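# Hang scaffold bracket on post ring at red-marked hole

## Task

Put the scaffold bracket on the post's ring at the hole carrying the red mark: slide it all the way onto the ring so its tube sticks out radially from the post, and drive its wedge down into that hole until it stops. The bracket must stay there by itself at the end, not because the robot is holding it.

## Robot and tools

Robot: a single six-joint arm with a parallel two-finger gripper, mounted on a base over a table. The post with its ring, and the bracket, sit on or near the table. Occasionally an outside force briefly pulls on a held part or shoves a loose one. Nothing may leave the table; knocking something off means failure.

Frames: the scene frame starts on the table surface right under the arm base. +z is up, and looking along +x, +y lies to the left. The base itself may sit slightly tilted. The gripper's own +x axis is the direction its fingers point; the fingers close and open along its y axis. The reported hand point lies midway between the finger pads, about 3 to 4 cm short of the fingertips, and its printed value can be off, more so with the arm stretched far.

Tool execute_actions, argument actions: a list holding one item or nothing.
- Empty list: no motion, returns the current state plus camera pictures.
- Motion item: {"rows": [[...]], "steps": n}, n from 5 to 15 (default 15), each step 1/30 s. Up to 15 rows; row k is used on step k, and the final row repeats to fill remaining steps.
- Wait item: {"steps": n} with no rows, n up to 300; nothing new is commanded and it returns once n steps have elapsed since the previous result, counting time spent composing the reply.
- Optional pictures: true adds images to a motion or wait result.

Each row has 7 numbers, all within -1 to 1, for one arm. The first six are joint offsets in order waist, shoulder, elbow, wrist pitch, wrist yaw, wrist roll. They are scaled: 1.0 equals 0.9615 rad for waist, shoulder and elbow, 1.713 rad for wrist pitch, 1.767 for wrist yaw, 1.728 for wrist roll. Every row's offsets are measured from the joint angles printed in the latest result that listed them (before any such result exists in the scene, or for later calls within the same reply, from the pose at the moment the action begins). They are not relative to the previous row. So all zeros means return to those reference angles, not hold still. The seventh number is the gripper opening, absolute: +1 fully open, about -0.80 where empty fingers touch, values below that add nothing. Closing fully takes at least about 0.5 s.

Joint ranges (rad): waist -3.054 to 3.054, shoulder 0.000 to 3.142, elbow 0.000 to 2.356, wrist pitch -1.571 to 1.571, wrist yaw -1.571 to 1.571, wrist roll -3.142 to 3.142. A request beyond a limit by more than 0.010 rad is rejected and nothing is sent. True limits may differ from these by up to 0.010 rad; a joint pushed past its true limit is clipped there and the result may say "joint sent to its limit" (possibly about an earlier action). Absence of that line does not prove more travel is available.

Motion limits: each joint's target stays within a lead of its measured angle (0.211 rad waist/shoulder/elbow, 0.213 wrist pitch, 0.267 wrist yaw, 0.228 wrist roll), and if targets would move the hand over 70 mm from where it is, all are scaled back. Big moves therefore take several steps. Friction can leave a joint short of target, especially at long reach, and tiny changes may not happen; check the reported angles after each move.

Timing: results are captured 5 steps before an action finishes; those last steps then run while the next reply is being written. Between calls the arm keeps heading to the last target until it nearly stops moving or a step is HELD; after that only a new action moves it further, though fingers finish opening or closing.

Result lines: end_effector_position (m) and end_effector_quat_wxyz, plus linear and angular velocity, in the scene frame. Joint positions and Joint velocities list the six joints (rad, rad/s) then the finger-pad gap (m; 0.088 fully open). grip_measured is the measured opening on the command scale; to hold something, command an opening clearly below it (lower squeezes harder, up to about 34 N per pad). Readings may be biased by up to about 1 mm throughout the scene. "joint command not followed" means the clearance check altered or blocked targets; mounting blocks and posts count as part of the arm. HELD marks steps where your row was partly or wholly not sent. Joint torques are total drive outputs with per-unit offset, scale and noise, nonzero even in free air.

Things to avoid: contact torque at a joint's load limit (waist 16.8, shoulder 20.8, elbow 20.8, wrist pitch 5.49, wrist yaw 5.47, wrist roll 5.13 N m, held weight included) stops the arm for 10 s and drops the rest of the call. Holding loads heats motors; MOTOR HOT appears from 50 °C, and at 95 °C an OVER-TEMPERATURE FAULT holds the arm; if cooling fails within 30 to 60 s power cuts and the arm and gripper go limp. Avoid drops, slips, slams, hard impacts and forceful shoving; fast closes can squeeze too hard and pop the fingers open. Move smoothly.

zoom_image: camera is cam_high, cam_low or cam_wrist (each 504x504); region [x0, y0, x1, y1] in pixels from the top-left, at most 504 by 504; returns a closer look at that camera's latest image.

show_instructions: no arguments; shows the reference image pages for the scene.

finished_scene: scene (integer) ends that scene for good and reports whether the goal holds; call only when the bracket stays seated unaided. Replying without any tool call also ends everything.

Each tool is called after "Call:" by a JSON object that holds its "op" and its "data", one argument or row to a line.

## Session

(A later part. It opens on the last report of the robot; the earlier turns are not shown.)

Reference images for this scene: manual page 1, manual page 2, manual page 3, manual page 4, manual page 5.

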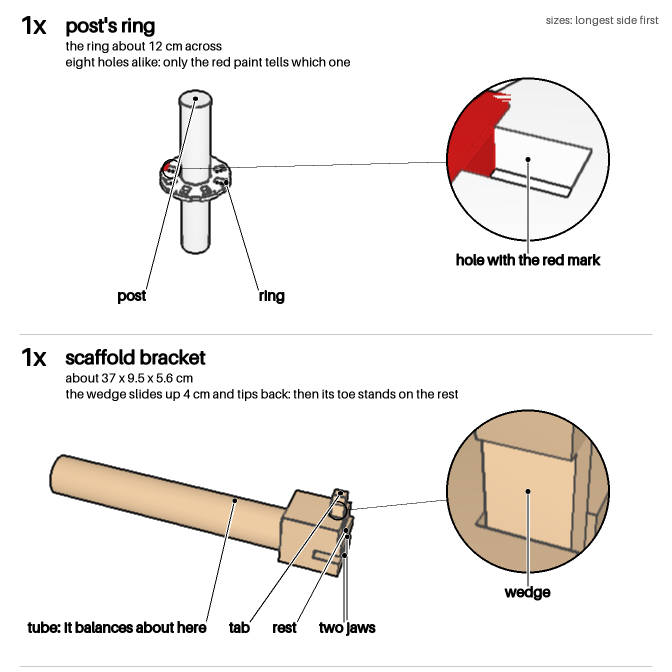

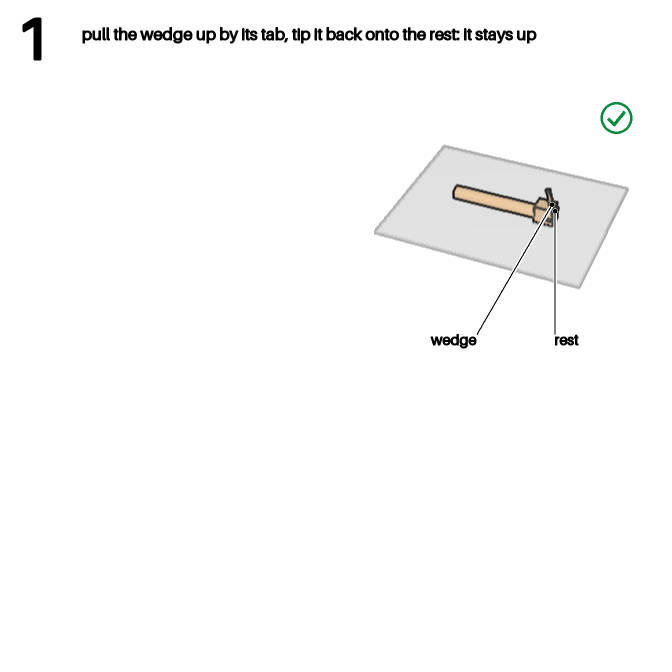

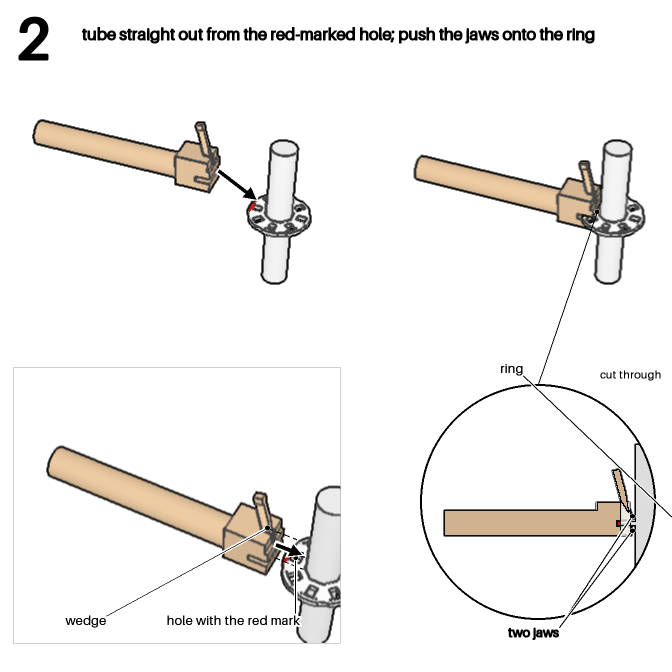

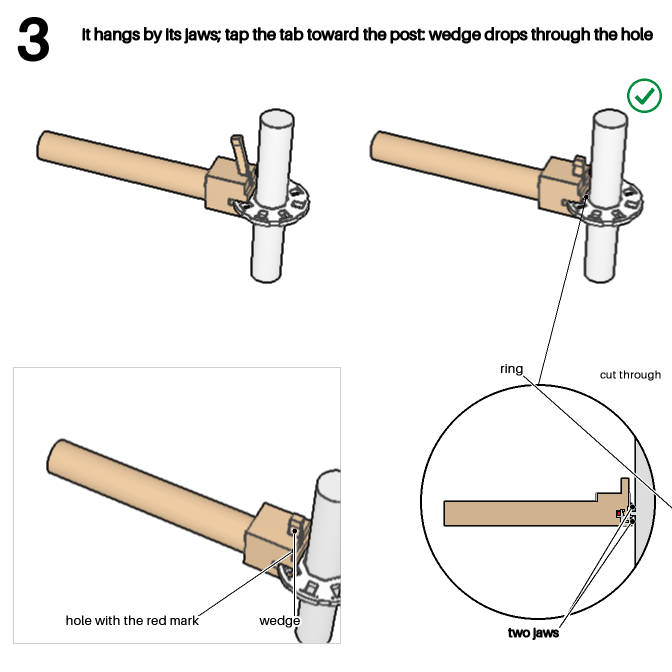

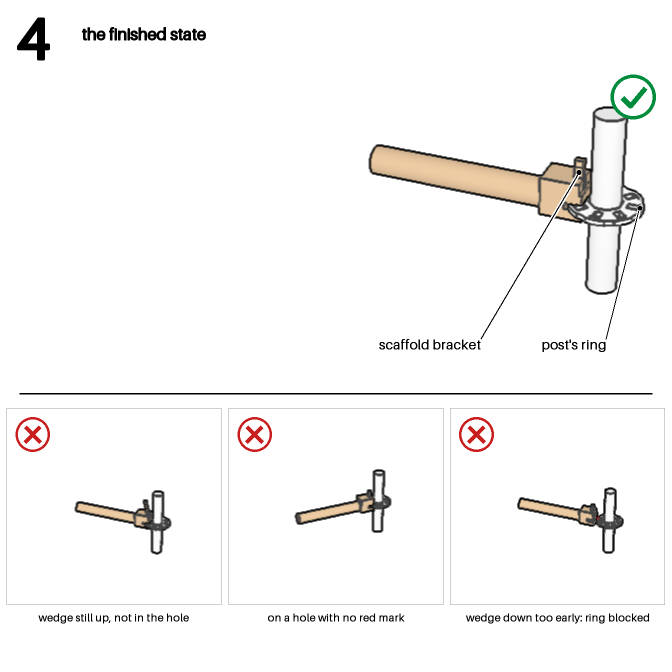

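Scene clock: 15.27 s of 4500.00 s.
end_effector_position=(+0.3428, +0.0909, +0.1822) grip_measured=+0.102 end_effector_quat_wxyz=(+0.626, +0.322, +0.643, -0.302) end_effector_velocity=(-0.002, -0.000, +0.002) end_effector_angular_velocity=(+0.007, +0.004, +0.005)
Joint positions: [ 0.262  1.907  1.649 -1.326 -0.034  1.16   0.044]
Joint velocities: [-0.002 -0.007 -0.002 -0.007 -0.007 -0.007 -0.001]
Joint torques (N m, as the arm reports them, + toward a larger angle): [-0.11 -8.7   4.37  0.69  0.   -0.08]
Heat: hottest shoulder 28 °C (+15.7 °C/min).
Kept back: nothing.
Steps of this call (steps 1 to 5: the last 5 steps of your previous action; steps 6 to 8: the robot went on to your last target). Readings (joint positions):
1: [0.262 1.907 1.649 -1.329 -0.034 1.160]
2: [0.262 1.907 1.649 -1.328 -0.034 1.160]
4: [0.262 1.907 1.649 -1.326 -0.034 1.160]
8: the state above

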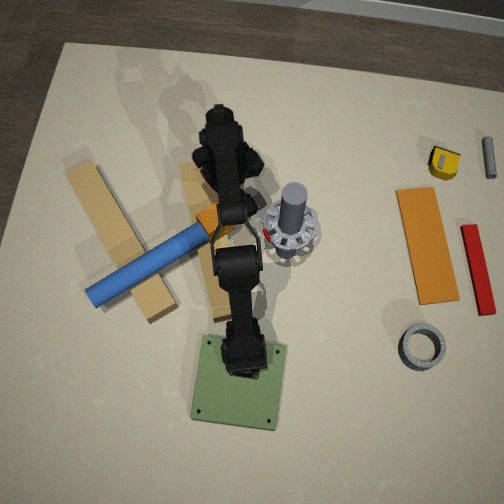

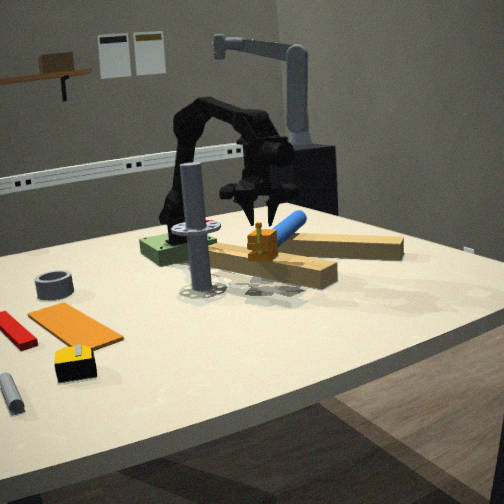

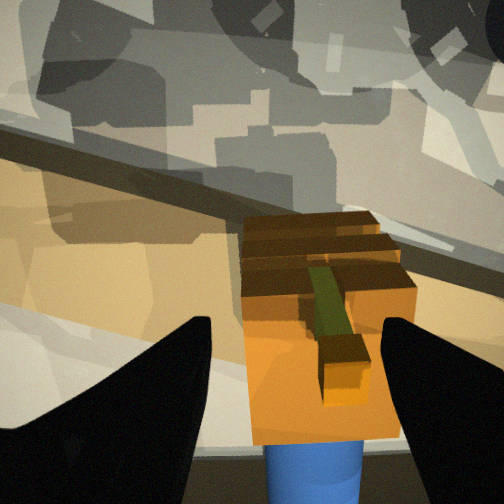

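Call:
{"op": "execute_actions", "data": {
  "actions": [
    {"rows":[[0.015,-0.036,-0.05,0.008,0,0.005,0.1],[0.03,-0.0725,-0.099,0.015,0,0.01,0.1],[0.03,-0.0725,-0.099,0.015,0,0.01,0.1],[0.03,-0.0725,-0.099,0.015,0,0.01,0.1],[0.03,-0.0725,-0.099,0.015,0,0.01,0.1],[0.03,-0.0725,-0.099,0.015,0,0.01,0.1],[0.03,-0.0725,-0.116,0.025,0,0.01,0.1],[0.03,-0.0725,-0.133,0.034,0,0.01,0.1]],"steps":15}
  ]
}}

Call:
{"op": "execute_actions", "data": {
  "actions": [
    {"steps":8}
  ],
  "pictures": true
}}

Call:
{"op": "zoom_image", "data": {
  "camera": "cam_low",
  "region": [210, 170, 320, 280]
}}

Scene clock: 16.37 s of 4500.00 s.
end_effector_position=(+0.3251, +0.0963, +0.1763) grip_measured=+0.100 end_effector_quat_wxyz=(+0.629, +0.318, +0.644, -0.298) end_effector_velocity=(-0.023, -0.008, -0.045) end_effector_angular_velocity=(-0.020, +0.099, -0.014)
Joint positions: [ 0.29   1.845  1.544 -1.281 -0.034  1.174  0.044]
Joint velocities: [-0.007 -0.002 -0.183  0.081 -0.007  0.007  0.   ]
Joint torques (N m, as the arm reports them, + toward a larger angle): [ 0.06 -9.25  3.75  0.78 -0.07  0.02]
Heat: hottest shoulder 28 °C (+14.7 °C/min).
Steps of this call (steps 1 to 15: the robot went on to your last target; steps 16 to 23: nothing new was sent; steps 24 to 33: the first 10 steps of this action). Readings (joint positions):
24: [0.263 1.903 1.643 -1.320 -0.034 1.160]
25: [0.265 1.892 1.626 -1.310 -0.034 1.163]
27: [0.277 1.868 1.588 -1.309 -0.035 1.169]
31: [0.290 1.848 1.558 -1.292 -0.034 1.173]
33: the state above

Scene clock: 16.63 s of 4500.00 s.
end_effector_position=(+0.3240, +0.0959, +0.1725) grip_measured=+0.100 end_effector_quat_wxyz=(+0.627, +0.317, +0.645, -0.299) end_effector_velocity=(-0.005, -0.003, +0.000) end_effector_angular_velocity=(-0.013, +0.019, +0.005)
Joint positions: [ 0.29   1.845  1.529 -1.271 -0.034  1.175  0.044]
Joint velocities: [-0.002 -0.002 -0.002 -0.022  0.007 -0.007 -0.   ]
Joint torques (N m, as the arm reports them, + toward a larger angle): [ 0.05 -9.3   3.76  0.69 -0.04  0.03]
Heat: hottest shoulder 28 °C (+14.4 °C/min).
Kept back: nothing.
Steps of this call (steps 1 to 5: the last 5 steps of your previous action; steps 6 to 8: the robot went on to your last target). Readings (joint positions):
1: [0.290 1.845 1.538 -1.279 -0.034 1.175]
2: [0.290 1.845 1.534 -1.276 -0.034 1.175]
4: [0.290 1.845 1.529 -1.274 -0.034 1.175]
8: the state above

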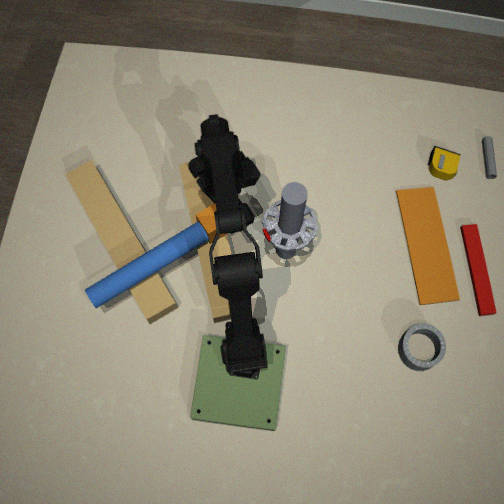

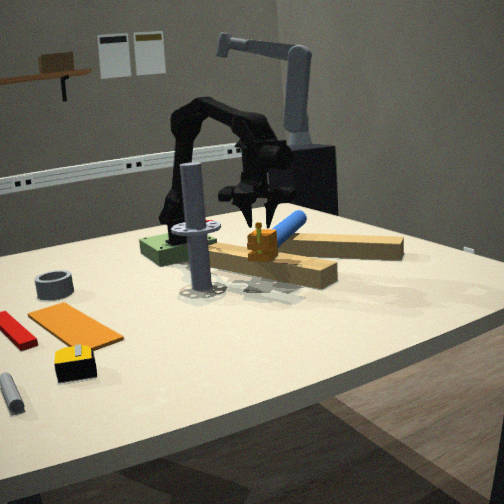

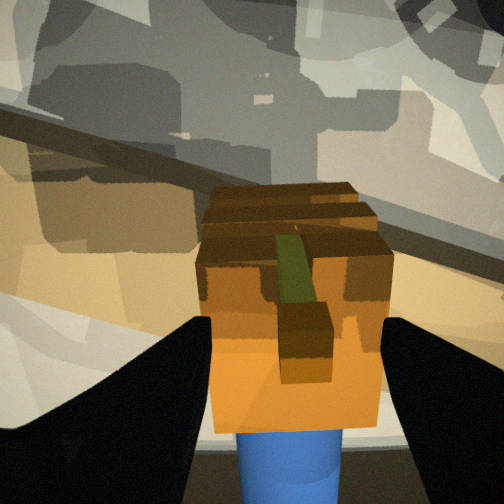

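Region (210, 170, 320, 280) of cam_low's 504x504 image, scaled by 4.582, with more detail than that image has.

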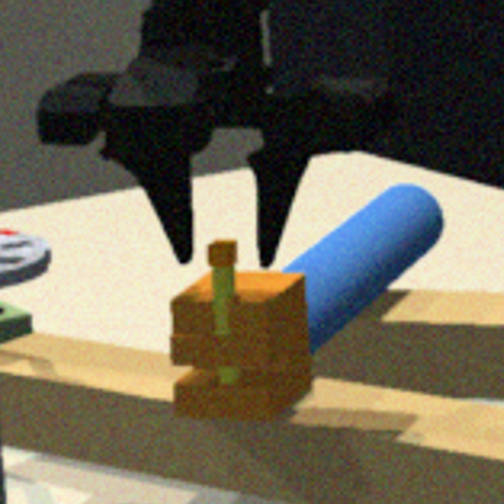

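Call:
{"op": "execute_actions", "data": {
  "actions": [
    {"rows":[[0.03,-0.013,-0.025,0.01,0,0.01,0.1],[0.03,-0.013,-0.052,0.022,0,0.01,0.1],[0.03,-0.013,-0.052,0.022,0,0.01,0.1],[0.03,-0.013,-0.052,0.022,0,0.01,0.1],[0.03,-0.013,-0.052,0.022,0,0.01,0.1],[0.03,-0.013,-0.052,0.022,0,0.01,0.1],[0.03,-0.013,-0.052,0.022,0,0.01,-0.3],[0.03,-0.013,-0.052,0.022,0,0.01,-0.6],[0.03,-0.013,-0.052,0.022,0,0.01,-1]],"steps":15}
  ]
}}

Call:
{"op": "execute_actions", "data": {
  "actions": [
    {"steps":8}
  ],
  "pictures": true
}}

Scene clock: 17.30 s of 4500.00 s.
end_effector_position=(+0.3187, +0.1042, +0.1639) grip_measured=-0.343 end_effector_quat_wxyz=(+0.629, +0.312, +0.648, -0.296) end_effector_velocity=(+0.007, +0.002, +0.000) end_effector_angular_velocity=(+0.018, -0.033, -0.010)
Joint positions: [ 0.318  1.839  1.488 -1.237 -0.034  1.19   0.022]
Joint velocities: [-0.002 -0.002 -0.002  0.037 -0.007  0.007 -0.189]
Joint torques (N m, as the arm reports them, + toward a larger angle): [ 0.06 -9.19  3.82  0.65 -0.04  0.03]
Heat: hottest shoulder 29 °C (+17.3 °C/min).
Steps of this call (steps 1 to 10: the robot went on to your last target; steps 11 to 20: the first 10 steps of this action). Readings (joint positions):
11: [0.292 1.844 1.526 -1.267 -0.034 1.179]
12: [0.296 1.842 1.519 -1.258 -0.035 1.182]
14: [0.308 1.839 1.503 -1.248 -0.035 1.186]
18: [0.318 1.839 1.488 -1.240 -0.034 1.189]
20: the state above

Scene clock: 17.57 s of 4500.00 s.
end_effector_position=(+0.3184, +0.1041, +0.1637) grip_measured=-0.543 end_effector_quat_wxyz=(+0.629, +0.311, +0.648, -0.296) end_effector_velocity=(-0.005, -0.001, +0.000) end_effector_angular_velocity=(+0.001, +0.022, +0.020)
Joint positions: [ 0.318  1.839  1.487 -1.238 -0.034  1.189  0.012]
Joint velocities: [-0.002 -0.002 -0.002 -0.022 -0.007 -0.022 -0.   ]
Joint torques (N m, as the arm reports them, + toward a larger angle): [ 0.07 -9.23  3.89  0.78 -0.08  0.09]
Heat: hottest shoulder 29 °C (+17.1 °C/min).
Kept back: nothing.
Steps of this call (steps 1 to 5: the last 5 steps of your previous action; steps 6 to 8: the robot went on to your last target). Readings (joint positions):
1: [0.318 1.839 1.488 -1.237 -0.034 1.190]
2: [0.318 1.839 1.487 -1.238 -0.034 1.190]
4: [0.318 1.839 1.487 -1.238 -0.034 1.189]
8: the state above

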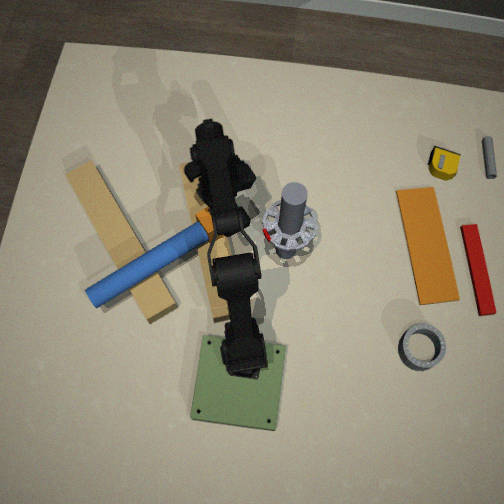

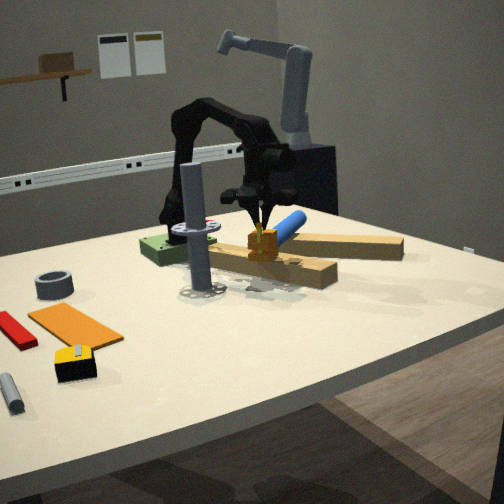

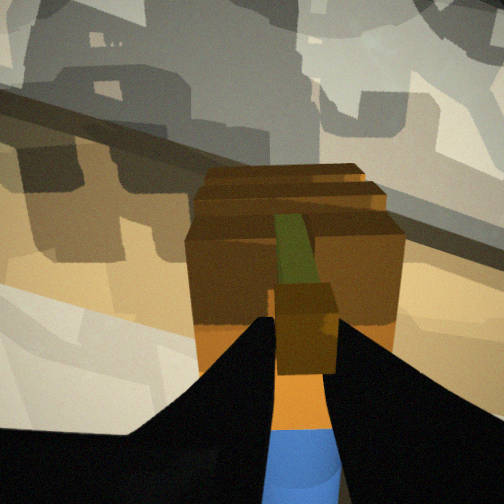

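Call:
{"op": "execute_actions", "data": {
  "actions": [
    {"rows":[[0,-0.003,0.025,-0.016,0,0,-1],[0,-0.006,0.05,-0.031,0,0,-1],[0,-0.009,0.075,-0.047,0,0,-1],[0,-0.012,0.1,-0.063,0,0,-1],[0,-0.015,0.125,-0.078,0,0,-1],[0,-0.018,0.15,-0.094,0,0,-1],[0,-0.021,0.172,-0.108,0,0,-1]],"steps":15}
  ]
}}

Call:
{"op": "execute_actions", "data": {
  "actions": [
    {"steps":10}
  ],
  "pictures": true
}}

Call:
{"op": "zoom_image", "data": {
  "camera": "cam_low",
  "region": [210, 170, 320, 280]
}}

Scene clock: 18.37 s of 4500.00 s.
end_effector_position=(+0.3149, +0.1030, +0.2045) grip_measured=-0.543 end_effector_quat_wxyz=(+0.627, +0.311, +0.649, -0.297) end_effector_velocity=(-0.012, +0.005, +0.074) end_effector_angular_velocity=(+0.072, -0.057, +0.009)
Joint positions: [ 0.318  1.825  1.631 -1.4   -0.034  1.19   0.012]
Joint velocities: [ 0.002 -0.085  0.188 -0.198 -0.051 -0.007 -0.   ]
Joint torques (N m, as the arm reports them, + toward a larger angle): [ 0.   -8.25  5.    0.24  0.03 -0.04]
Heat: hottest shoulder 29 °C (+16.3 °C/min).
Steps of this call (steps 1 to 14: the robot went on to your last target; steps 15 to 24: the first 10 steps of this action). Readings (joint positions):
15: [0.318 1.839 1.488 -1.239 -0.034 1.189]
16: [0.318 1.839 1.495 -1.245 -0.034 1.190]
18: [0.318 1.839 1.524 -1.283 -0.034 1.190]
22: [0.318 1.833 1.610 -1.377 -0.034 1.190]
24: the state above

Scene clock: 18.70 s of 4500.00 s.
end_effector_position=(+0.3133, +0.1024, +0.2071) grip_measured=-0.544 end_effector_quat_wxyz=(+0.625, +0.310, +0.651, -0.299) end_effector_velocity=(-0.006, -0.001, +0.002) end_effector_angular_velocity=(+0.002, +0.018, +0.005)
Joint positions: [ 0.318  1.824  1.64  -1.416 -0.035  1.192  0.012]
Joint velocities: [-0.002 -0.007 -0.002 -0.022 -0.007 -0.007 -0.   ]
Joint torques (N m, as the arm reports them, + toward a larger angle): [ 0.06 -8.82  5.76  0.01 -0.03 -0.08]
Heat: hottest shoulder 29 °C (+16.0 °C/min).
Kept back: nothing.
Steps of this call (steps 1 to 5: the last 5 steps of your previous action; steps 6 to 10: the robot went on to your last target). Readings (joint positions):
1: [0.318 1.824 1.636 -1.405 -0.035 1.190]
2: [0.318 1.824 1.638 -1.407 -0.035 1.190]
4: [0.318 1.824 1.639 -1.409 -0.035 1.191]
8: [0.318 1.824 1.640 -1.416 -0.035 1.192]
10: the state above

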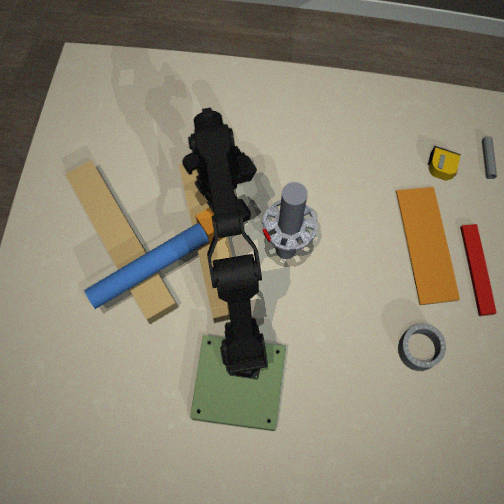

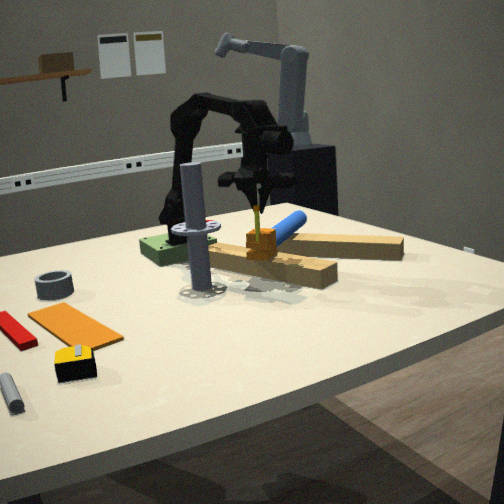

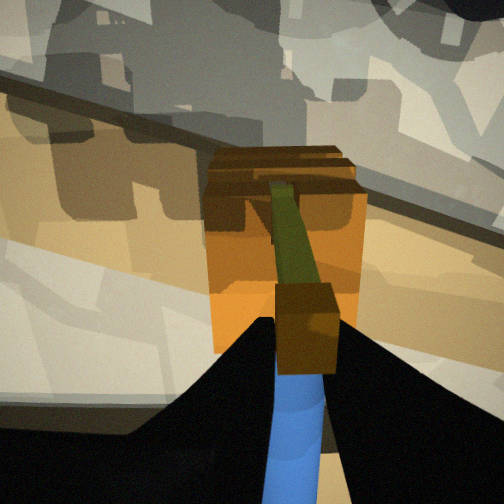

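Region (210, 170, 320, 280) of cam_low's 504x504 image, scaled by 4.582, with more detail than that image has.

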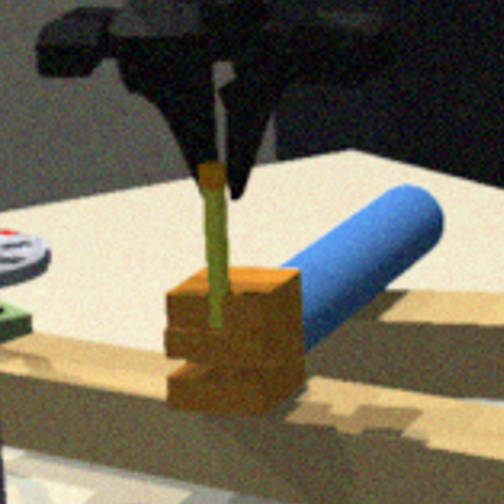

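Call:
{"op": "execute_actions", "data": {
  "actions": [
    {"rows":[[0.022,-0.009,-0.017,0.004,0,0.01,-1],[0.044,-0.018,-0.035,0.009,0,0.021,-1],[0.066,-0.028,-0.052,0.013,0,0.031,-1],[0.088,-0.037,-0.07,0.018,0,0.042,-1],[0.088,-0.037,-0.07,0.018,0,0.042,-1],[0.088,-0.037,-0.07,0.018,0,0.042,-1],[0.088,-0.037,-0.07,0.018,0,0.042,-1],[0.088,-0.037,-0.07,0.018,0,0.042,-1],[0.088,-0.037,-0.07,0.018,0,0.042,-1],[0.088,-0.037,-0.07,0.018,0,0.042,-1],[0.088,-0.037,-0.07,0.018,0,0.042,-0.3],[0.088,-0.037,-0.07,0.018,0,0.042,0.2]],"steps":15}
  ]
}}

Call:
{"op": "execute_actions", "data": {
  "actions": [
    {"steps":10}
  ],
  "pictures": true
}}

Call:
{"op": "zoom_image", "data": {
  "camera": "cam_low",
  "region": [210, 170, 320, 280]
}}

Scene clock: 19.77 s of 4500.00 s.
end_effector_position=(+0.2980, +0.1246, +0.2010) grip_measured=-0.544 end_effector_quat_wxyz=(+0.628, +0.303, +0.652, -0.298) end_effector_velocity=(-0.004, +0.005, -0.002) end_effector_angular_velocity=(+0.001, -0.023, +0.000)
Joint positions: [ 0.399  1.799  1.584 -1.388 -0.03   1.259  0.012]
Joint velocities: [ 0.022 -0.027 -0.042  0.037  0.007  0.022 -0.   ]
Joint torques (N m, as the arm reports them, + toward a larger angle): [ 0.08 -9.18  3.76  0.52 -0.27  0.07]
Heat: hottest shoulder 29 °C (+15.2 °C/min).
Steps of this call (steps 1 to 22: the robot went on to your last target; steps 23 to 32: the first 10 steps of this action). Readings (joint positions):
23: [0.318 1.824 1.639 -1.418 -0.033 1.193]
24: [0.322 1.823 1.634 -1.415 -0.029 1.199]
26: [0.343 1.816 1.613 -1.401 -0.022 1.226]
30: [0.392 1.802 1.588 -1.390 -0.029 1.256]
32: the state above

Scene clock: 20.10 s of 4500.00 s.
end_effector_position=(+0.2974, +0.1247, +0.2005) grip_measured=+0.171 end_effector_quat_wxyz=(+0.627, +0.304, +0.652, -0.299) end_effector_velocity=(-0.004, +0.003, +0.000) end_effector_angular_velocity=(+0.017, +0.015, -0.005)
Joint positions: [ 0.399  1.797  1.581 -1.386 -0.032  1.262  0.047]
Joint velocities: [ 0.002 -0.002 -0.002 -0.007 -0.022  0.007  0.163]
Joint torques (N m, as the arm reports them, + toward a larger angle): [ 0.22 -9.07  3.81  0.55 -0.18  0.05]
Heat: hottest shoulder 29 °C (+14.9 °C/min).
Kept back: nothing.
Steps of this call (steps 1 to 5: the last 5 steps of your previous action; steps 6 to 10: the robot went on to your last target). Readings (joint positions):
1: [0.399 1.798 1.584 -1.387 -0.030 1.259]
2: [0.399 1.798 1.583 -1.387 -0.030 1.259]
4: [0.399 1.797 1.582 -1.386 -0.031 1.261]
8: [0.399 1.797 1.581 -1.386 -0.032 1.262]
10: the state above

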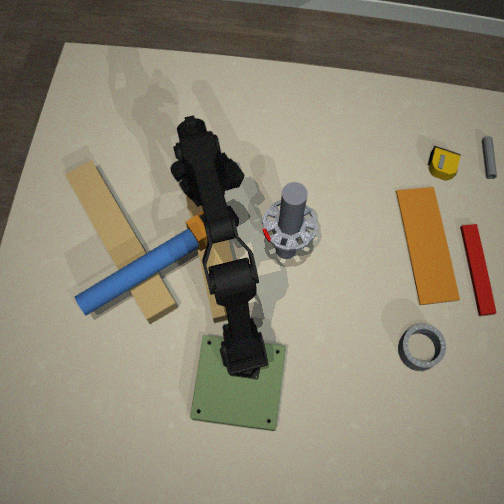

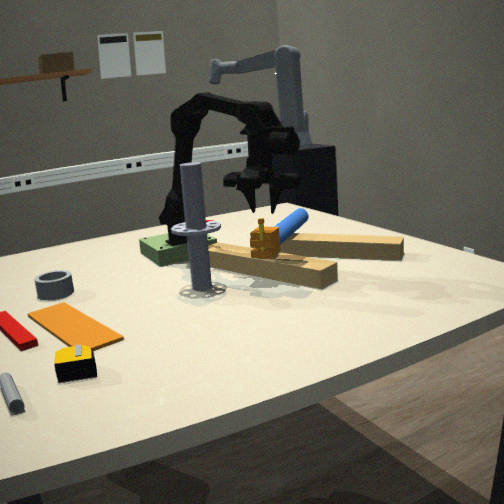

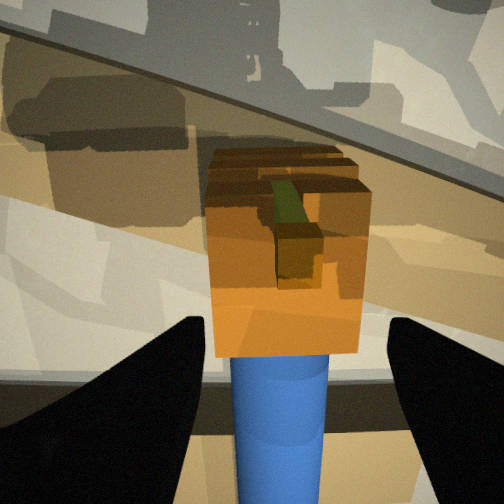

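Region (210, 170, 320, 280) of cam_low's 504x504 image, scaled by 4.582, with more detail than that image has.

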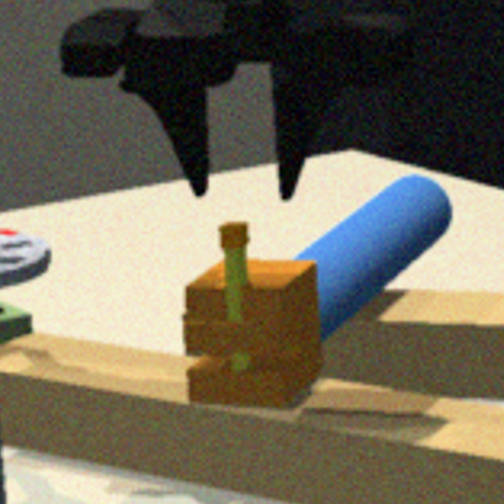

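Call:
{"op": "execute_actions", "data": {
  "actions": [
    {"rows":[[-0.025,0,0,0,0,-0.012,0.1],[-0.05,0.002,-0.02,0.012,0,-0.023,0.1],[-0.05,0.004,-0.05,0.03,0,-0.023,0.1],[-0.05,0.006,-0.08,0.048,0,-0.023,0.1],[-0.05,0.008,-0.11,0.066,0,-0.023,0.1],[-0.05,0.011,-0.148,0.089,0,-0.023,0.1]],"steps":15}
  ]
}}

Call:
{"op": "execute_actions", "data": {
  "actions": [
    {"steps":8}
  ],
  "pictures": true
}}

Scene clock: 21.53 s of 4500.00 s.
end_effector_position=(+0.3033, +0.1106, +0.1660) grip_measured=+0.103 end_effector_quat_wxyz=(+0.624, +0.308, +0.652, -0.302) end_effector_velocity=(-0.007, -0.002, -0.069) end_effector_angular_velocity=(-0.014, +0.064, +0.019)
Joint positions: [ 0.352  1.805  1.454 -1.254 -0.033  1.226  0.044]
Joint velocities: [-0.002  0.051 -0.212  0.198 -0.007 -0.022 -0.001]
Joint torques (N m, as the arm reports them, + toward a larger angle): [-0.06 -8.31  4.64  0.78 -0.01 -0.08]
Heat: hottest shoulder 30 °C (+16.7 °C/min).
Steps of this call (steps 1 to 15: the robot went on to your last target; steps 16 to 33: nothing new was sent; steps 34 to 43: the first 10 steps of this action). Readings (joint positions):
34: [0.398 1.797 1.581 -1.386 -0.032 1.260]
35: [0.393 1.797 1.579 -1.384 -0.033 1.251]
37: [0.372 1.797 1.560 -1.353 -0.033 1.237]
41: [0.352 1.800 1.476 -1.270 -0.033 1.228]
43: the state above

Scene clock: 21.80 s of 4500.00 s.
end_effector_position=(+0.3048, +0.1111, +0.1636) grip_measured=+0.100 end_effector_quat_wxyz=(+0.626, +0.309, +0.650, -0.300) end_effector_velocity=(-0.003, +0.002, +0.002) end_effector_angular_velocity=(+0.020, +0.009, +0.005)
Joint positions: [ 0.352  1.807  1.446 -1.238 -0.033  1.225  0.044]
Joint velocities: [-0.002 -0.007 -0.002 -0.007 -0.022 -0.007 -0.   ]
Joint torques (N m, as the arm reports them, + toward a larger angle): [-0.12 -7.96  3.87  0.68  0.   -0.07]
Heat: hottest shoulder 30 °C (+16.5 °C/min).
Kept back: nothing.
Steps of this call (steps 1 to 5: the last 5 steps of your previous action; steps 6 to 8: the robot went on to your last target). Readings (joint positions):
1: [0.352 1.807 1.449 -1.249 -0.033 1.225]
2: [0.352 1.807 1.447 -1.245 -0.033 1.225]
4: [0.352 1.807 1.446 -1.240 -0.033 1.225]
8: the state above

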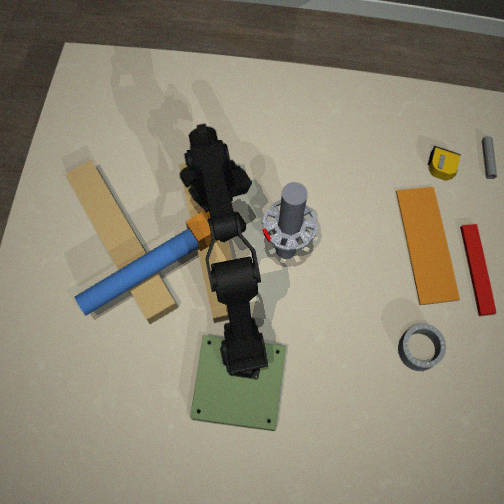

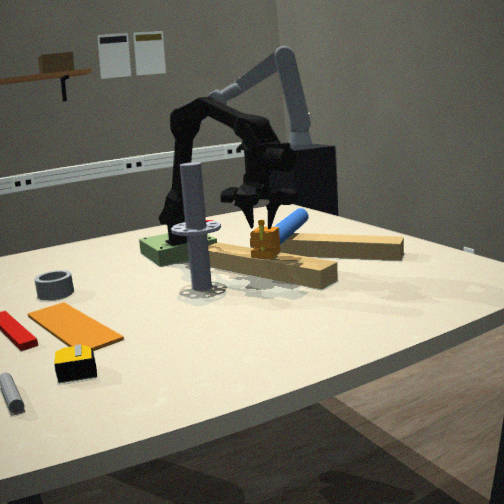

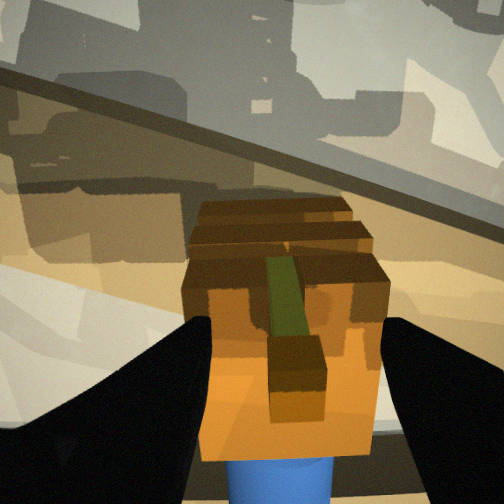

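Call:
{"op": "execute_actions", "data": {
  "actions": [
    {"rows":[[0.045,-0.014,-0.017,0.002,0,0.017,0.1],[0.045,-0.014,-0.017,0.002,0,0.017,0.1],[0.045,-0.014,-0.017,0.002,0,0.017,0.1],[0.045,-0.014,-0.017,0.002,0,0.017,0.1],[0.045,-0.014,-0.017,0.002,0,0.017,0.1],[0.045,-0.014,-0.017,0.002,0,0.017,-0.3],[0.045,-0.014,-0.017,0.002,0,0.017,-0.6],[0.045,-0.014,-0.017,0.002,0,0.017,-1]],"steps":15}
  ]
}}

Call:
{"op": "execute_actions", "data": {
  "actions": [
    {"steps":8}
  ],
  "pictures": true
}}

Scene clock: 22.40 s of 4500.00 s.
end_effector_position=(+0.2985, +0.1234, +0.1630) grip_measured=-0.466 end_effector_quat_wxyz=(+0.628, +0.303, +0.653, -0.296) end_effector_velocity=(+0.001, -0.001, +0.002) end_effector_angular_velocity=(+0.012, -0.009, -0.000)
Joint positions: [ 0.394  1.802  1.438 -1.236 -0.032  1.251  0.016]
Joint velocities: [-0.007 -0.007 -0.002  0.007 -0.007 -0.007 -0.177]
Joint torques (N m, as the arm reports them, + toward a larger angle): [-0.03 -9.07  3.81  0.55 -0.09  0.04]
Heat: hottest shoulder 30 °C (+16.1 °C/min).
Steps of this call (steps 1 to 8: the robot went on to your last target; steps 9 to 18: the first 10 steps of this action). Readings (joint positions):
9: [0.354 1.807 1.445 -1.236 -0.032 1.230]
10: [0.361 1.806 1.443 -1.236 -0.032 1.236]
12: [0.380 1.805 1.440 -1.236 -0.032 1.244]
16: [0.394 1.803 1.438 -1.236 -0.032 1.250]
18: the state above

Scene clock: 22.67 s of 4500.00 s.
end_effector_position=(+0.2982, +0.1233, +0.1631) grip_measured=-0.544 end_effector_quat_wxyz=(+0.628, +0.303, +0.653, -0.296) end_effector_velocity=(-0.002, -0.001, +0.000) end_effector_angular_velocity=(+0.005, +0.009, +0.019)
Joint positions: [ 0.394  1.802  1.438 -1.237 -0.032  1.251  0.012]
Joint velocities: [-0.002 -0.002 -0.002 -0.007 -0.007 -0.022 -0.   ]
Joint torques (N m, as the arm reports them, + toward a larger angle): [-0.03 -9.04  3.77  0.61 -0.1   0.09]
Heat: hottest shoulder 30 °C (+15.9 °C/min).
Kept back: nothing.
Steps of this call (steps 1 to 5: the last 5 steps of your previous action; steps 6 to 8: the robot went on to your last target). Readings (joint positions):
1: [0.394 1.802 1.438 -1.237 -0.032 1.251]
2: [0.394 1.802 1.438 -1.237 -0.032 1.251]
4: [0.394 1.802 1.438 -1.237 -0.032 1.251]
8: the state above

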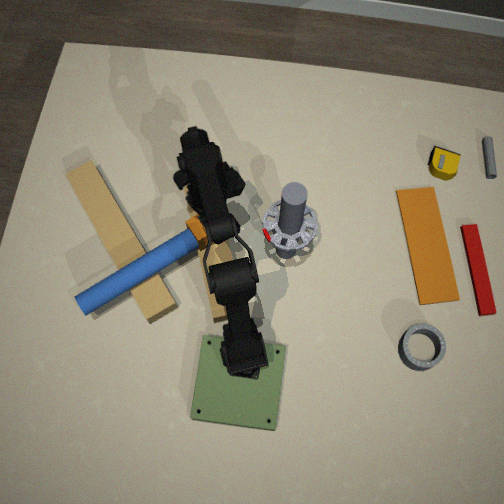

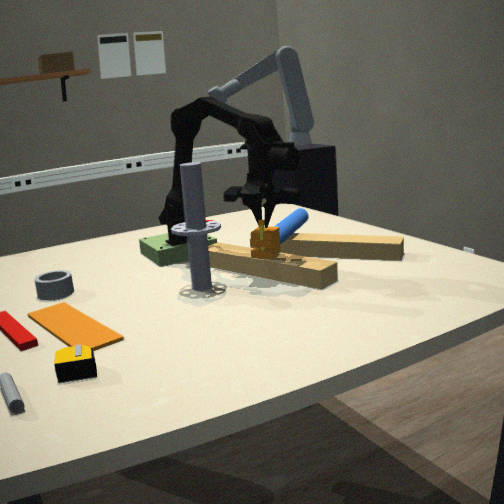

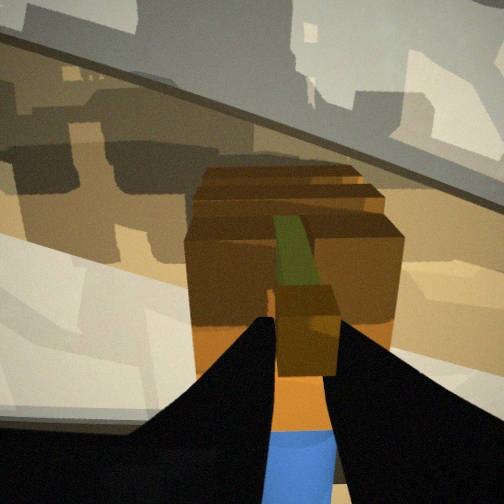

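Call:
{"op": "execute_actions", "data": {
  "actions": [
    {"rows":[[0,-0.003,0.025,-0.016,0,0,-1],[0,-0.006,0.05,-0.031,0,0,-1],[0,-0.009,0.075,-0.047,0,0,-1],[0,-0.012,0.1,-0.063,0,0,-1],[0,-0.015,0.125,-0.078,0,0,-1],[0,-0.019,0.157,-0.098,0,0,-1]],"steps":15}
  ]
}}

Call:
{"op": "execute_actions", "data": {
  "actions": [
    {"rows":[[0.03,0,-0.005,0.003,0.02,0.016,-1],[0.06,0,-0.01,0.006,0.04,0.032,-1],[0.09,0,-0.015,0.009,0.06,0.048,-1],[0.12,0,-0.02,0.012,0.085,0.064,-1],[0.15,0,-0.025,0.015,0.105,0.08,-1],[0.18,0,-0.03,0.018,0.125,0.096,-1],[0.21,0,-0.035,0.02,0.15,0.112,-1],[0.244,0,-0.042,0.023,0.17,0.13,-1]],"steps":15}
  ]
}}

Call:
{"op": "execute_actions", "data": {
  "actions": [
    {"steps":8}
  ],
  "pictures": true
}}

Call:
{"op": "zoom_image", "data": {
  "camera": "cam_low",
  "region": [210, 170, 320, 280]
}}

Scene clock: 23.43 s of 4500.00 s.
end_effector_position=(+0.2955, +0.1222, +0.2015) grip_measured=-0.544 end_effector_quat_wxyz=(+0.627, +0.303, +0.653, -0.298) end_effector_velocity=(-0.002, -0.001, +0.056) end_effector_angular_velocity=(+0.033, -0.063, +0.005)
Joint positions: [ 0.394  1.787  1.572 -1.389 -0.032  1.254  0.012]
Joint velocities: [-0.002 -0.061  0.149 -0.139 -0.007 -0.007 -0.001]
Joint torques (N m, as the arm reports them, + toward a larger angle): [-0.06 -7.93  4.92  0.31 -0.03 -0.09]
Heat: hottest shoulder 30 °C (+15.4 °C/min).
Steps of this call (steps 1 to 13: the robot went on to your last target; steps 14 to 23: the first 10 steps of this action). Readings (joint positions):
14: [0.394 1.802 1.439 -1.238 -0.032 1.251]
15: [0.394 1.802 1.446 -1.245 -0.032 1.252]
17: [0.394 1.802 1.475 -1.282 -0.032 1.255]
21: [0.394 1.794 1.557 -1.371 -0.032 1.254]
23: the state above

Scene clock: 23.93 s of 4500.00 s.
end_effector_position=(+0.2863, +0.1474, +0.1994) grip_measured=-0.544 end_effector_quat_wxyz=(+0.704, +0.245, +0.573, -0.341) end_effector_velocity=(-0.074, +0.108, -0.014) end_effector_angular_velocity=(-0.180, -0.110, +0.135)
Joint positions: [ 0.596  1.786  1.548 -1.363  0.227  1.443  0.012]
Joint velocities: [ 0.496 -0.002 -0.085 -0.007  0.198  0.374 -0.001]
Joint torques (N m, as the arm reports them, + toward a larger angle): [-0.7  -7.99  4.25  0.68  0.49  0.1 ]
Heat: hottest shoulder 30 °C (+15.0 °C/min).
Steps of this call (steps 1 to 5: the last 5 steps of your previous action; steps 6 to 15: the first 10 steps of this action, its rows measured from where the robot was after step 5). Readings (joint positions):
5: [0.394 1.786 1.579 -1.394 -0.032 1.254]
6: [0.396 1.786 1.579 -1.395 -0.029 1.256]
7: [0.405 1.786 1.579 -1.395 -0.015 1.268]
9: [0.442 1.786 1.575 -1.390 0.037 1.310]
13: [0.551 1.786 1.557 -1.368 0.181 1.408]
15: the state above

Scene clock: 24.20 s of 4500.00 s.
end_effector_position=(+0.2830, +0.1527, +0.1984) grip_measured=-0.544 end_effector_quat_wxyz=(+0.712, +0.239, +0.564, -0.344) end_effector_velocity=(+0.000, +0.001, -0.002) end_effector_angular_velocity=(-0.017, -0.016, -0.009)
Joint positions: [ 0.628  1.787  1.541 -1.36   0.254  1.471  0.012]
Joint velocities: [ 0.012  0.002 -0.007  0.007  0.022  0.022  0.   ]
Joint torques (N m, as the arm reports them, + toward a larger angle): [-0.17 -8.05  4.41  0.76  0.73  0.16]
Heat: hottest shoulder 30 °C (+14.9 °C/min).
Kept back: nothing.
Steps of this call (steps 1 to 5: the last 5 steps of your previous action; steps 6 to 8: the robot went on to your last target). Readings (joint positions):
1: [0.611 1.786 1.546 -1.363 0.233 1.453]
2: [0.620 1.787 1.545 -1.361 0.240 1.459]
4: [0.627 1.787 1.543 -1.360 0.250 1.466]
8: the state above

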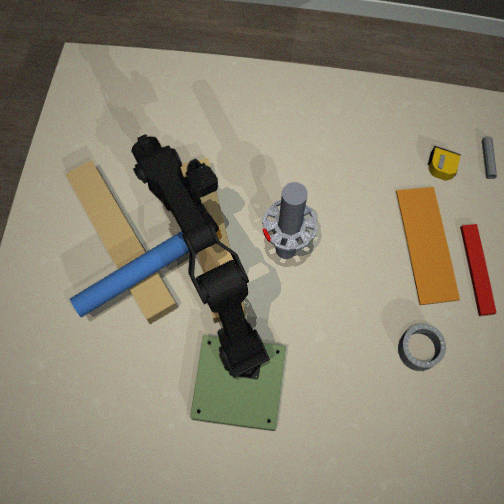

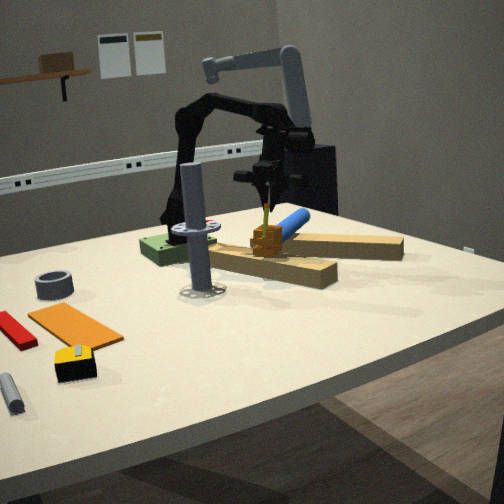

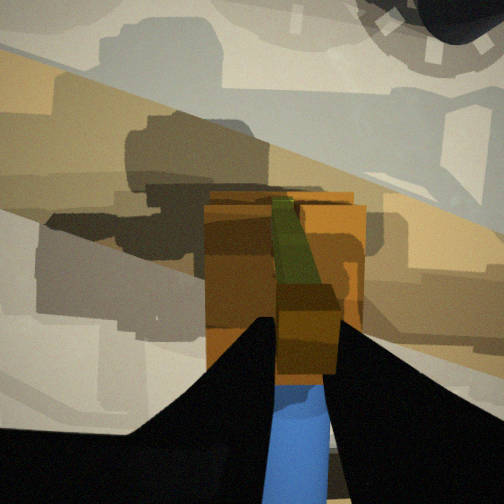

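Region (210, 170, 320, 280) of cam_low's 504x504 image, scaled by 4.582, with more detail than that image has.

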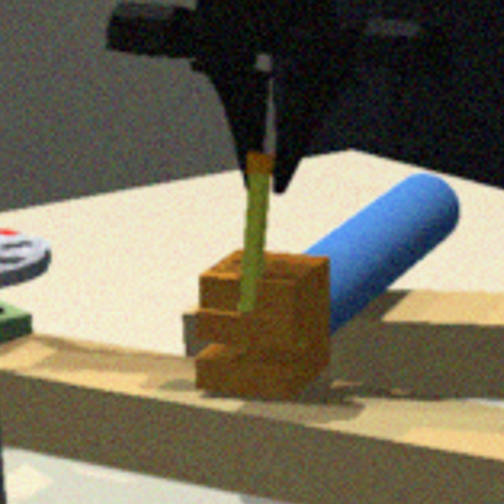

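Call:
{"op": "execute_actions", "data": {
  "actions": [
    {"rows":[[0,0,-0.01,0.006,0,0,-1],[0,0,-0.02,0.012,0,0,-1],[0,0,-0.02,0.012,0,0,-1],[0,0,-0.02,0.012,0,0,-1],[0,0,-0.02,0.012,0,0,-0.5],[0,0,-0.02,0.012,0,0,-0.3],[0,0,-0.02,0.012,0,0,0],[0,0,-0.02,0.012,0,0,0.3]],"steps":15}
  ]
}}

Call:
{"op": "execute_actions", "data": {
  "actions": [
    {"steps":10}
  ],
  "pictures": true
}}

Call:
{"op": "zoom_image", "data": {
  "camera": "cam_low",
  "region": [210, 170, 320, 280]
}}

Scene clock: 24.80 s of 4500.00 s.
end_effector_position=(+0.2843, +0.1534, +0.1959) grip_measured=-0.308 end_effector_quat_wxyz=(+0.714, +0.241, +0.561, -0.343) end_effector_velocity=(-0.007, -0.007, -0.009) end_effector_angular_velocity=(-0.017, +0.037, -0.015)
Joint positions: [ 0.629  1.787  1.53  -1.343  0.257  1.473  0.024]
Joint velocities: [-0.007 -0.002 -0.037 -0.007 -0.007  0.007  0.176]
Joint torques (N m, as the arm reports them, + toward a larger angle): [-0.18 -8.09  3.95  0.59  0.05 -0.04]
Heat: hottest shoulder 30 °C (+14.5 °C/min).
Steps of this call (steps 1 to 8: the robot went on to your last target; steps 9 to 18: the first 10 steps of this action). Readings (joint positions):
9: [0.630 1.787 1.539 -1.359 0.257 1.473]
10: [0.630 1.787 1.537 -1.357 0.257 1.473]
12: [0.630 1.787 1.533 -1.353 0.257 1.473]
16: [0.629 1.787 1.531 -1.347 0.257 1.473]
18: the state above

Scene clock: 25.13 s of 4500.00 s.
end_effector_position=(+0.2840, +0.1533, +0.1954) grip_measured=+0.293 end_effector_quat_wxyz=(+0.714, +0.240, +0.561, -0.343) end_effector_velocity=(-0.003, +0.001, -0.001) end_effector_angular_velocity=(+0.013, +0.020, +0.004)
Joint positions: [ 0.629  1.787  1.528 -1.342  0.257  1.473  0.053]
Joint velocities: [-0.002 -0.002 -0.002 -0.007 -0.022 -0.007  0.003]
Joint torques (N m, as the arm reports them, + toward a larger angle): [-0.26 -7.98  3.91  0.64  0.05 -0.05]
Heat: hottest shoulder 30 °C (+14.3 °C/min).
Kept back: nothing.
Steps of this call (steps 1 to 5: the last 5 steps of your previous action; steps 6 to 10: the robot went on to your last target). Readings (joint positions):
1: [0.629 1.787 1.529 -1.343 0.257 1.473]
2: [0.629 1.787 1.529 -1.343 0.257 1.473]
4: [0.629 1.787 1.528 -1.342 0.257 1.473]
8: [0.629 1.787 1.528 -1.342 0.257 1.473]
10: the state above

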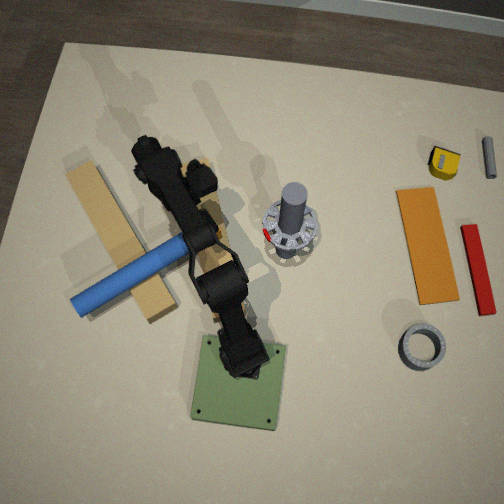

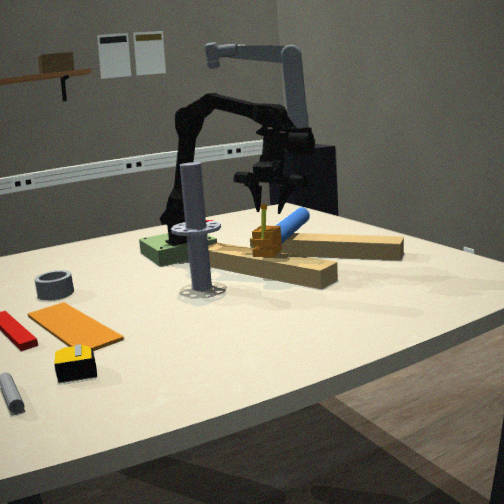

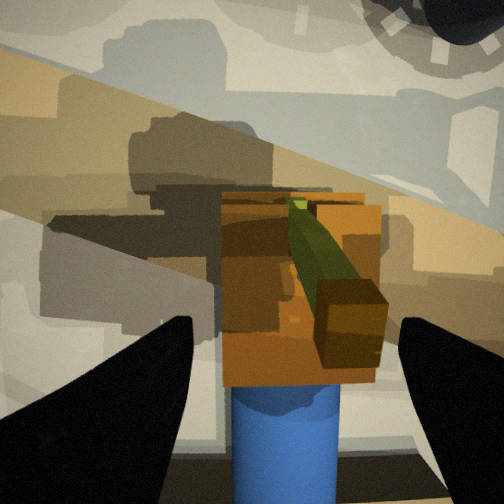

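Region (210, 170, 320, 280) of cam_low's 504x504 image, scaled by 4.582, with more detail than that image has.

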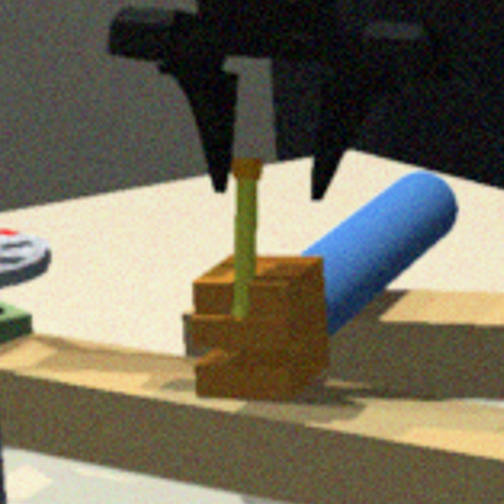

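Call:
{"op": "execute_actions", "data": {
  "actions": [
    {"rows":[[0,0,0.04,-0.02,0,0,1],[0,0,0.08,-0.045,0,0,1],[0,0,0.125,-0.07,0,0,1],[0,0,0.125,-0.07,0,0,1],[0,0,0.125,-0.07,0,0,1],[0.04,-0.01,0.125,-0.07,-0.03,0.025,1],[0.08,-0.03,0.125,-0.07,-0.07,0.05,1],[0.12,-0.05,0.125,-0.07,-0.11,0.075,1],[0.17,-0.08,0.125,-0.07,-0.166,0.11,1]],"steps":15}
  ]
}}

Call:
{"op": "execute_actions", "data": {
  "actions": [
    {"steps":8}
  ]
}}

Scene clock: 26.00 s of 4500.00 s.
end_effector_position=(+0.2478, +0.1962, +0.2286) grip_measured=+0.993 end_effector_quat_wxyz=(+0.664, +0.300, +0.610, -0.312) end_effector_velocity=(-0.370, +0.392, +0.085) end_effector_angular_velocity=(+1.264, +0.647, +0.279)
Joint positions: [ 0.718  1.751  1.636 -1.453  0.071  1.595  0.088]
Joint velocities: [ 1.038 -0.335  0.012 -0.081 -1.385  0.784  0.009]
Joint torques (N m, as the arm reports them, + toward a larger angle): [-0.45 -9.35  5.53  0.23  0.01  0.08]
Heat: hottest shoulder 30 °C (+13.8 °C/min).
Steps of this call (steps 1 to 15: the robot went on to your last target; step 16: nothing new was sent; steps 17 to 26: the first 10 steps of this action). Readings (joint positions):
17: [0.629 1.787 1.532 -1.346 0.257 1.473]
18: [0.629 1.788 1.544 -1.363 0.257 1.473]
20: [0.629 1.791 1.586 -1.415 0.257 1.473]
24: [0.657 1.773 1.635 -1.447 0.183 1.530]
26: the state above

Scene clock: 26.27 s of 4500.00 s.
end_effector_position=(+0.2194, +0.2233, +0.2408) grip_measured=+1.000 end_effector_quat_wxyz=(+0.639, +0.321, +0.641, -0.280) end_effector_velocity=(+0.000, -0.003, +0.000) end_effector_angular_velocity=(+0.032, +0.042, -0.051)
Joint positions: [ 0.795  1.714  1.644 -1.459 -0.028  1.657  0.088]
Joint velocities: [-0.032 -0.002 -0.002 -0.007 -0.051  0.022  0.   ]
Joint torques (N m, as the arm reports them, + toward a larger angle): [-0.18 -7.96  4.93  0.34 -0.19  0.09]
Heat: hottest shoulder 30 °C (+13.7 °C/min).
Kept back: nothing.
Steps of this call (steps 1 to 5: the last 5 steps of your previous action; steps 6 to 8: the robot went on to your last target). Readings (joint positions):
1: [0.751 1.741 1.637 -1.455 0.034 1.616]
2: [0.776 1.731 1.639 -1.457 0.010 1.629]
4: [0.797 1.719 1.643 -1.458 -0.014 1.645]
8: the state above


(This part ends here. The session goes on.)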